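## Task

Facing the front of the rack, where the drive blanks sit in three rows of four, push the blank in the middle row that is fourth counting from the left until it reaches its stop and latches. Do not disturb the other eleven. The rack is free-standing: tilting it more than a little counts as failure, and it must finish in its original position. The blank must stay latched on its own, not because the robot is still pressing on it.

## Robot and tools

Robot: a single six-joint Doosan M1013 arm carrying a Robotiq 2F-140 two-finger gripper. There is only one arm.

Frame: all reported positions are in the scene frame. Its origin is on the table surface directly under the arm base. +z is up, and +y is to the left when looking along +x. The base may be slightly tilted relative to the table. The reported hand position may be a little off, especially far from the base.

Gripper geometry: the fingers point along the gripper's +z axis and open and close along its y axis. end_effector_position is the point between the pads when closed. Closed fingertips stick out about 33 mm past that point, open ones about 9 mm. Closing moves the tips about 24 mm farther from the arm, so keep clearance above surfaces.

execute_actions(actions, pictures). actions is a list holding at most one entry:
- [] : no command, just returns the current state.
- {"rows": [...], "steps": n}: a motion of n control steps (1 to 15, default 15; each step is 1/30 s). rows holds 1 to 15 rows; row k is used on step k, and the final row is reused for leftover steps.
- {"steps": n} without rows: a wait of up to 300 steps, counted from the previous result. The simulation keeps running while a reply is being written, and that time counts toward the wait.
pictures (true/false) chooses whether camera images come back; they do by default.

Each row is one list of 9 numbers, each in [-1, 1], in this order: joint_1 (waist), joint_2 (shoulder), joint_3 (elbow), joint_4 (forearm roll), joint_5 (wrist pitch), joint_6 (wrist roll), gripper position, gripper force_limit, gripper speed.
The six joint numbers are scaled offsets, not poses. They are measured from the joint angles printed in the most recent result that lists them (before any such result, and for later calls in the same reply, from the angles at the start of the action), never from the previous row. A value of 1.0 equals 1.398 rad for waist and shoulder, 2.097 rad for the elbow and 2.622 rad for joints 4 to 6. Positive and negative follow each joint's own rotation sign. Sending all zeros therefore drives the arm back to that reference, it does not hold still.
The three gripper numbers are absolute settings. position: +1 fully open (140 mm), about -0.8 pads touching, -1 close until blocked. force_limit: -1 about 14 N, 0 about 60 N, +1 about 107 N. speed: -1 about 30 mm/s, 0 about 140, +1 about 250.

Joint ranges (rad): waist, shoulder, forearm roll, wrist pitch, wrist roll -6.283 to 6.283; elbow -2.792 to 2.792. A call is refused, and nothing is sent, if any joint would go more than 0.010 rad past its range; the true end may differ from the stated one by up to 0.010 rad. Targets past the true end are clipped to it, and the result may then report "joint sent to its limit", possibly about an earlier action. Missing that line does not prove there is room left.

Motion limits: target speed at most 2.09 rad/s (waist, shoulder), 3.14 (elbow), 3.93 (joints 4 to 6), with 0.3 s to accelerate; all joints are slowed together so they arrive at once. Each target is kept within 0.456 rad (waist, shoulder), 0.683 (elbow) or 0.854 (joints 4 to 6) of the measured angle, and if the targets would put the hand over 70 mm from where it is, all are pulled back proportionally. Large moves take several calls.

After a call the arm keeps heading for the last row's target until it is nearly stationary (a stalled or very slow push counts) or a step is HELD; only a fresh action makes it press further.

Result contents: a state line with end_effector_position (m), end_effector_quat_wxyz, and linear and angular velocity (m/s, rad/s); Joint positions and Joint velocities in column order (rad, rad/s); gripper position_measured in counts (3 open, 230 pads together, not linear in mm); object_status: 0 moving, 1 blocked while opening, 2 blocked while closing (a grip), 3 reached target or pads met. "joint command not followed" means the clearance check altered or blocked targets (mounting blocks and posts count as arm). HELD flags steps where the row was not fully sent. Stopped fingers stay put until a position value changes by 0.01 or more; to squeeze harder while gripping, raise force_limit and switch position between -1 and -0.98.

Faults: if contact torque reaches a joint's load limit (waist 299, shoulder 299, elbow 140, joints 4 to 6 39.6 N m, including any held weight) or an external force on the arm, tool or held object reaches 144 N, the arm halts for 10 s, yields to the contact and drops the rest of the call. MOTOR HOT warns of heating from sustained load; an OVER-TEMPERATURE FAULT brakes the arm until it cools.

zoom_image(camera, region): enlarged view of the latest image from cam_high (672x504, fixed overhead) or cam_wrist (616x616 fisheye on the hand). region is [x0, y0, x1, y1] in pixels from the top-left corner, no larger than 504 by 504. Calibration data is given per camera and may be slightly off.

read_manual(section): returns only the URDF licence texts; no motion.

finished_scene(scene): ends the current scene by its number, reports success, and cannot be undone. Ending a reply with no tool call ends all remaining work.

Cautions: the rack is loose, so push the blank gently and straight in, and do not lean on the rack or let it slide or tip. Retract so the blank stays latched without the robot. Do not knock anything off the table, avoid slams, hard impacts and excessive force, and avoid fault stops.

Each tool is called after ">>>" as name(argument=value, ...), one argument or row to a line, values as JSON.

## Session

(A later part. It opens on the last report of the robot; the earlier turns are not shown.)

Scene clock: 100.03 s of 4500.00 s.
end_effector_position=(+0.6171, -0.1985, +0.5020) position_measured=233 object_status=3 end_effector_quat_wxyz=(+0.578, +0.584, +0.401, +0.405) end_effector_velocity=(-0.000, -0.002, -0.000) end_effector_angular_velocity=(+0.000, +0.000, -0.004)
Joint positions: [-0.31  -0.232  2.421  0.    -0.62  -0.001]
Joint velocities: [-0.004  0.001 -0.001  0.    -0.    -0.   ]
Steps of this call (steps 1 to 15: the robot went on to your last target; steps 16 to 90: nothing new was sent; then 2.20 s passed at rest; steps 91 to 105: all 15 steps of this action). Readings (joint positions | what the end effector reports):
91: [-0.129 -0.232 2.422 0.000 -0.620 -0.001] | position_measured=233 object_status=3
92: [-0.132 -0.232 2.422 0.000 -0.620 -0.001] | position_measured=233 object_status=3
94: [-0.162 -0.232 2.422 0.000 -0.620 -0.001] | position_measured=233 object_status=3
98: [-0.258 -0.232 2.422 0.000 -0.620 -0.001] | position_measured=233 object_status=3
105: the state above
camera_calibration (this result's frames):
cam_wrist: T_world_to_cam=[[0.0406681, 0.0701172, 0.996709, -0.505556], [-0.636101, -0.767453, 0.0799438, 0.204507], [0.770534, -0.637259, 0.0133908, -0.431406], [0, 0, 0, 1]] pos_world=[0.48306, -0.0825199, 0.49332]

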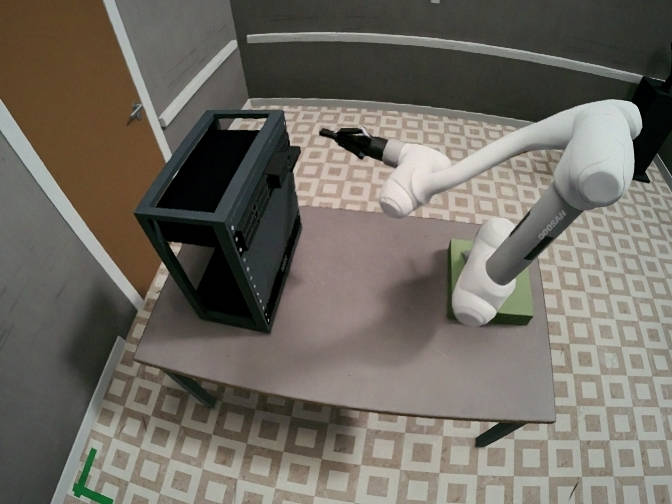

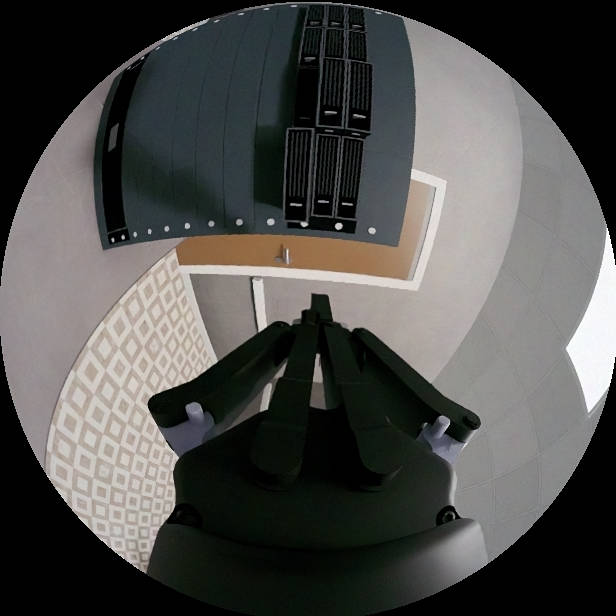

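>>> execute_actions(
  actions=[
    {"rows":[[-0.16,0.2,-0.1,0,-0.027,0,-1,0,0]]},
  ],
  pictures=false,
)

>>> execute_actions(
  actions=[
    {"steps":15},
  ],
)

>>> zoom_image(
  camera="cam_wrist",
  region=[240, 0, 420, 180],
)

Scene clock: 108.30 s of 4500.00 s.
end_effector_position=(+0.6784, -0.3859, +0.4890) position_measured=233 object_status=3 end_effector_quat_wxyz=(+0.615, +0.621, +0.342, +0.345) end_effector_velocity=(+0.070, -0.396, -0.064) end_effector_angular_velocity=(+0.001, +0.007, -0.386)
Joint positions: [-0.509  0.017  2.235  0.    -0.682 -0.001]
Joint velocities: [-0.386  0.483 -0.36  -0.    -0.12  -0.   ]
Steps of this call (steps 1 to 15: the robot went on to your last target; steps 16 to 90: nothing new was sent; then 4.77 s passed at rest; steps 91 to 105: all 15 steps of this action). Readings (joint positions | what the end effector reports):
91: [-0.310 -0.232 2.421 0.000 -0.620 -0.001] | position_measured=233 object_status=3
92: [-0.313 -0.228 2.418 0.000 -0.621 -0.001] | position_measured=233 object_status=3
94: [-0.337 -0.199 2.396 0.000 -0.628 -0.001] | position_measured=233 object_status=3
98: [-0.404 -0.115 2.333 0.000 -0.649 -0.001] | position_measured=233 object_status=3
105: the state above

Scene clock: 108.80 s of 4500.00 s.
end_effector_position=(+0.6825, -0.4118, +0.4849) position_measured=233 object_status=3 end_effector_quat_wxyz=(+0.620, +0.625, +0.334, +0.337) end_effector_velocity=(-0.001, -0.001, +0.000) end_effector_angular_velocity=(+0.000, -0.000, -0.002)
Joint positions: [-0.534  0.048  2.211  0.    -0.69  -0.001]
Joint velocities: [-0.002 -0.     0.     0.     0.    -0.   ]
Steps of this call (steps 1 to 15: the robot went on to your last target). Readings (joint positions | what the end effector reports):
1: [-0.520 0.031 2.224 0.000 -0.686 -0.001] | position_measured=233 object_status=3
2: [-0.528 0.041 2.217 0.000 -0.688 -0.001] | position_measured=233 object_status=3
4: [-0.533 0.047 2.212 0.000 -0.690 -0.001] | position_measured=233 object_status=3
8: [-0.533 0.048 2.212 0.000 -0.690 -0.001] | position_measured=233 object_status=3
15: the state above
camera_calibration (this result's frames):
cam_wrist: T_world_to_cam=[[0.0567692, 0.0598191, 0.996594, -0.491383], [-0.790371, -0.607188, 0.0814677, 0.254386], [0.609993, -0.792303, 0.0128097, -0.57154], [0, 0, 0, 1]] pos_world=[0.57759, -0.268979, 0.476307]

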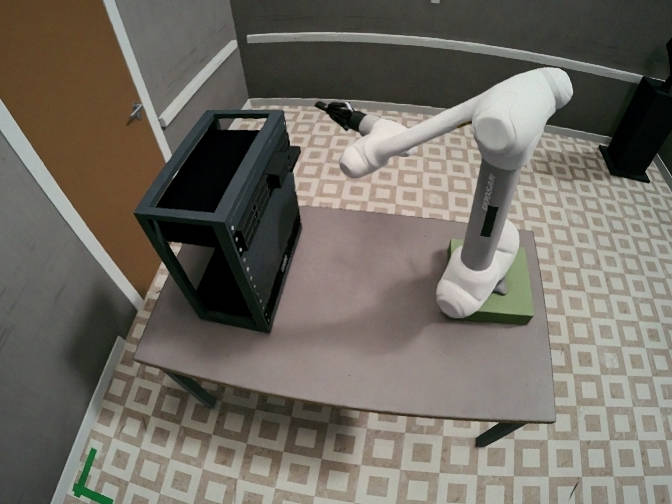

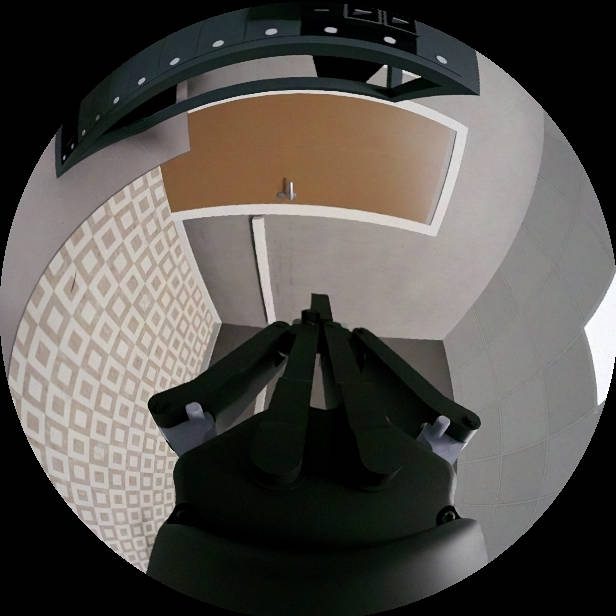

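Region (240, 0, 420, 180) of cam_wrist's 616x616 image, scaled by 2.800, with more detail than that image has.

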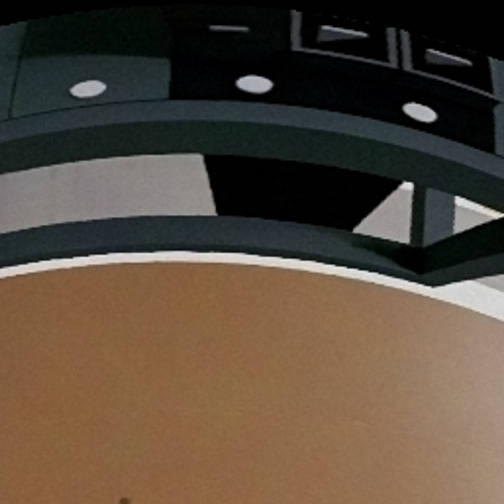

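>>> execute_actions(
  actions=[
    {"rows":[[0,0,0,0,0,1,-1,0,0]]},
  ],
  pictures=false,
)

>>> execute_actions(
  actions=[
    {"steps":40},
  ],
)

Scene clock: 114.73 s of 4500.00 s.
end_effector_position=(+0.6825, -0.4118, +0.4848) position_measured=233 object_status=3 end_effector_quat_wxyz=(+0.331, +0.706, -0.066, +0.623) end_effector_velocity=(+0.001, +0.001, +0.000) end_effector_angular_velocity=(+2.889, -1.902, -0.014)
Joint positions: [-0.534  0.048  2.211  0.    -0.69   1.167]
Joint velocities: [ 0.002 -0.    -0.    -0.     0.     3.459]
From where the robot then was, a joint's target lay farther than a number of 1.0 reaches, so one or more steps of this call were cut to that.
Steps of this call (steps 1 to 15: the robot went on to your last target; steps 16 to 90: nothing new was sent; then 2.43 s passed at rest; steps 91 to 105: all 15 steps of this action). Readings (joint positions | what the end effector reports):
91: [-0.534 0.048 2.211 0.000 -0.690 -0.000] | position_measured=233 object_status=3
92: [-0.534 0.048 2.211 0.000 -0.690 0.007] | position_measured=233 object_status=3
94: [-0.534 0.048 2.211 0.000 -0.690 0.062] | position_measured=233 object_status=3
98: [-0.534 0.048 2.211 0.000 -0.690 0.348] | position_measured=233 object_status=3
105: the state above

Scene clock: 116.07 s of 4500.00 s.
end_effector_position=(+0.6825, -0.4118, +0.4848) position_measured=233 object_status=3 end_effector_quat_wxyz=(-0.166, +0.483, -0.518, +0.686) end_effector_velocity=(-0.000, -0.001, -0.001) end_effector_angular_velocity=(+0.001, +0.001, -0.001)
Joint positions: [-0.534  0.048  2.211  0.    -0.69   2.621]
Joint velocities: [-0.001  0.002 -0.    -0.    -0.    -0.   ]
Steps of this call (steps 1 to 40: the robot went on to your last target). Readings (joint positions | what the end effector reports):
1: [-0.534 0.048 2.211 0.000 -0.690 1.284] | position_measured=233 object_status=3
2: [-0.534 0.048 2.211 0.000 -0.690 1.401] | position_measured=233 object_status=3
4: [-0.534 0.048 2.211 0.000 -0.690 1.635] | position_measured=233 object_status=3
8: [-0.534 0.048 2.211 0.000 -0.690 2.100] | position_measured=233 object_status=3
40: the state above
camera_calibration (this result's frames):
cam_wrist: T_world_to_cam=[[-0.306004, -0.475865, -0.824569, 0.418614], [0.15248, 0.830438, -0.535838, 0.502171], [0.93974, -0.289699, -0.181558, -0.495402], [0, 0, 0, 1]] pos_world=[0.517076, -0.361336, 0.524314]

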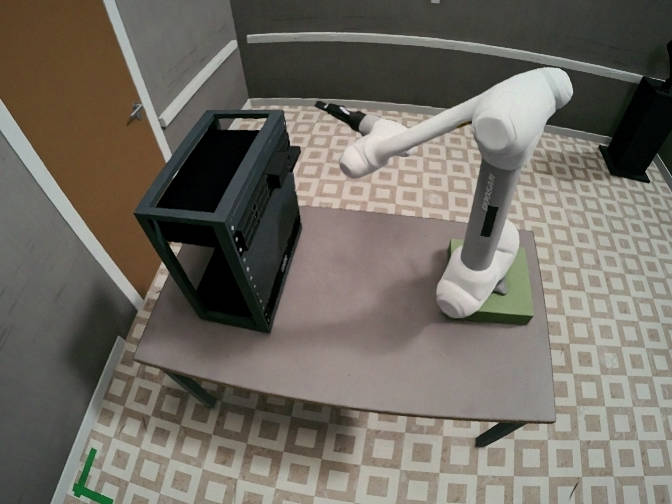

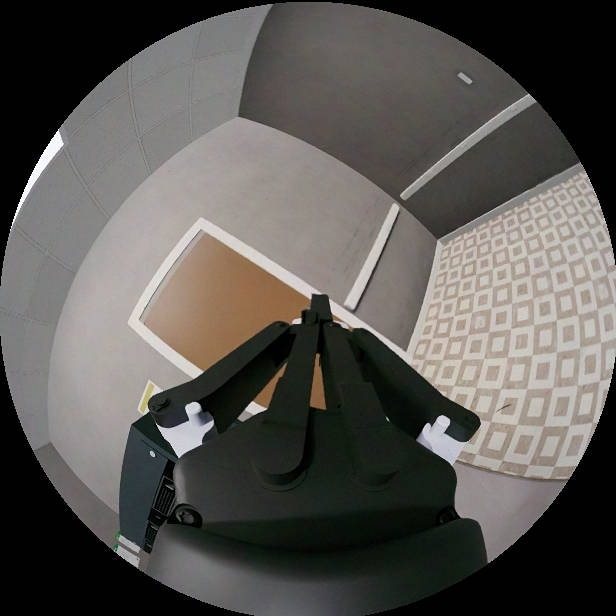

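Blocked by the gripper; use camera-on-top roll.

>>> execute_actions(
  actions=[
    {"rows":[[0,0,0,0,0,-0.6,-1,0,0]]},
  ],
  pictures=false,
)

>>> execute_actions(
  actions=[
    {"steps":25},
  ],
)

>>> zoom_image(
  camera="cam_wrist",
  region=[20, 100, 220, 300],
)

Scene clock: 121.70 s of 4500.00 s.
end_effector_position=(+0.6825, -0.4118, +0.4849) position_measured=233 object_status=3 end_effector_quat_wxyz=(+0.235, +0.688, -0.170, +0.665) end_effector_velocity=(+0.001, +0.001, -0.001) end_effector_angular_velocity=(-2.552, +1.682, +0.016)
Joint positions: [-0.534  0.048  2.211  0.    -0.69   1.465]
Joint velocities: [ 0.002  0.001  0.001  0.     0.    -3.056]
Steps of this call (steps 1 to 15: the robot went on to your last target; steps 16 to 90: nothing new was sent; then 2.13 s passed at rest; steps 91 to 105: all 15 steps of this action). Readings (joint positions | what the end effector reports):
91: [-0.534 0.048 2.211 0.000 -0.690 2.621] | position_measured=233 object_status=3
92: [-0.534 0.048 2.211 0.000 -0.690 2.614] | position_measured=233 object_status=3
94: [-0.534 0.048 2.211 0.000 -0.690 2.558] | position_measured=233 object_status=3
98: [-0.534 0.048 2.211 0.000 -0.690 2.273] | position_measured=233 object_status=3
105: the state above

Scene clock: 122.53 s of 4500.00 s.
end_effector_position=(+0.6825, -0.4118, +0.4849) position_measured=233 object_status=3 end_effector_quat_wxyz=(+0.368, +0.708, -0.024, +0.602) end_effector_velocity=(+0.001, +0.001, +0.000) end_effector_angular_velocity=(-0.000, -0.000, +0.001)
Joint positions: [-0.534  0.048  2.211  0.    -0.69   1.048]
Joint velocities: [ 0.001  0.    -0.    -0.    -0.     0.   ]
Steps of this call (steps 1 to 25: the robot went on to your last target). Readings (joint positions | what the end effector reports):
1: [-0.534 0.048 2.211 0.000 -0.690 1.367] | position_measured=233 object_status=3
2: [-0.534 0.048 2.211 0.000 -0.690 1.281] | position_measured=233 object_status=3
4: [-0.534 0.048 2.211 0.000 -0.690 1.148] | position_measured=233 object_status=3
8: [-0.534 0.048 2.211 0.000 -0.690 1.049] | position_measured=233 object_status=3
25: the state above
camera_calibration (this result's frames):
cam_wrist: T_world_to_cam=[[-0.442208, -0.694615, 0.567417, -0.253394], [-0.572275, -0.268612, -0.774822, 0.660131], [0.690618, -0.667351, -0.278729, -0.433761], [0, 0, 0, 1]] pos_world=[0.565287, -0.288163, 0.534362]

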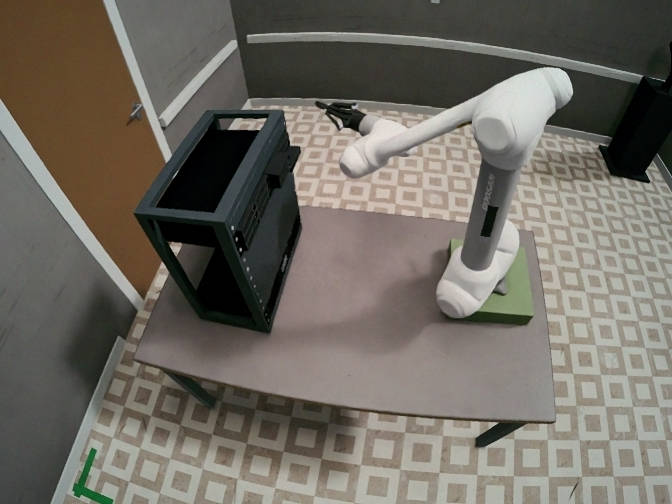

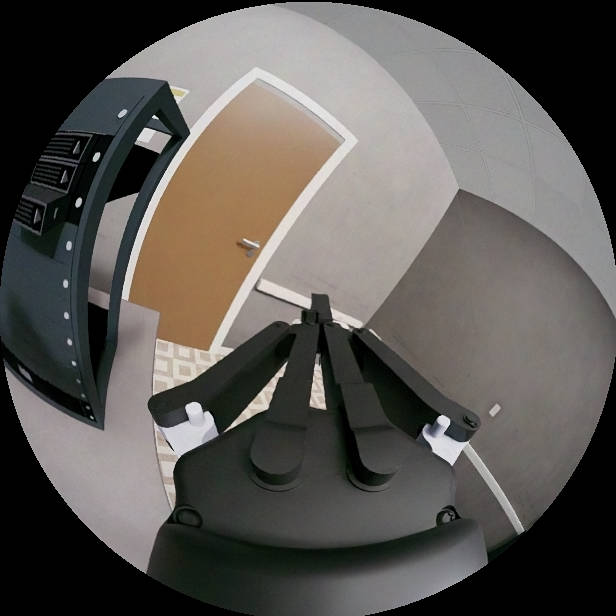

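Region (20, 100, 220, 300) of cam_wrist's 616x616 image, scaled by 2.520, with more detail than that image has.

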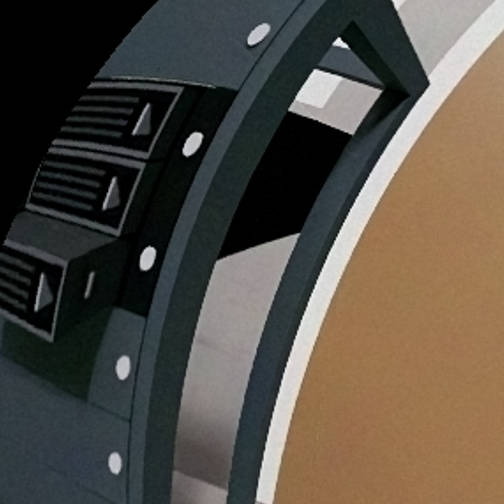

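>>> zoom_image(
  camera="cam_wrist",
  region=[45, 135, 105, 205],
)

Region (45, 135, 105, 205) of cam_wrist's 616x616 image, scaled by 7.200, with more detail than that image has; it fills the left 432 columns of this view, and the rest is white.

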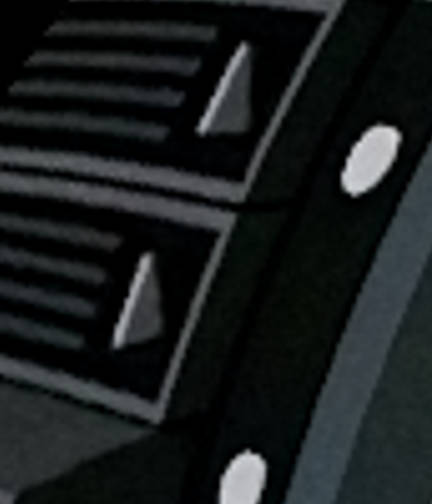

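Flush.

>>> finished_scene(
  scene=1,
)

The scene is finished: the task was done.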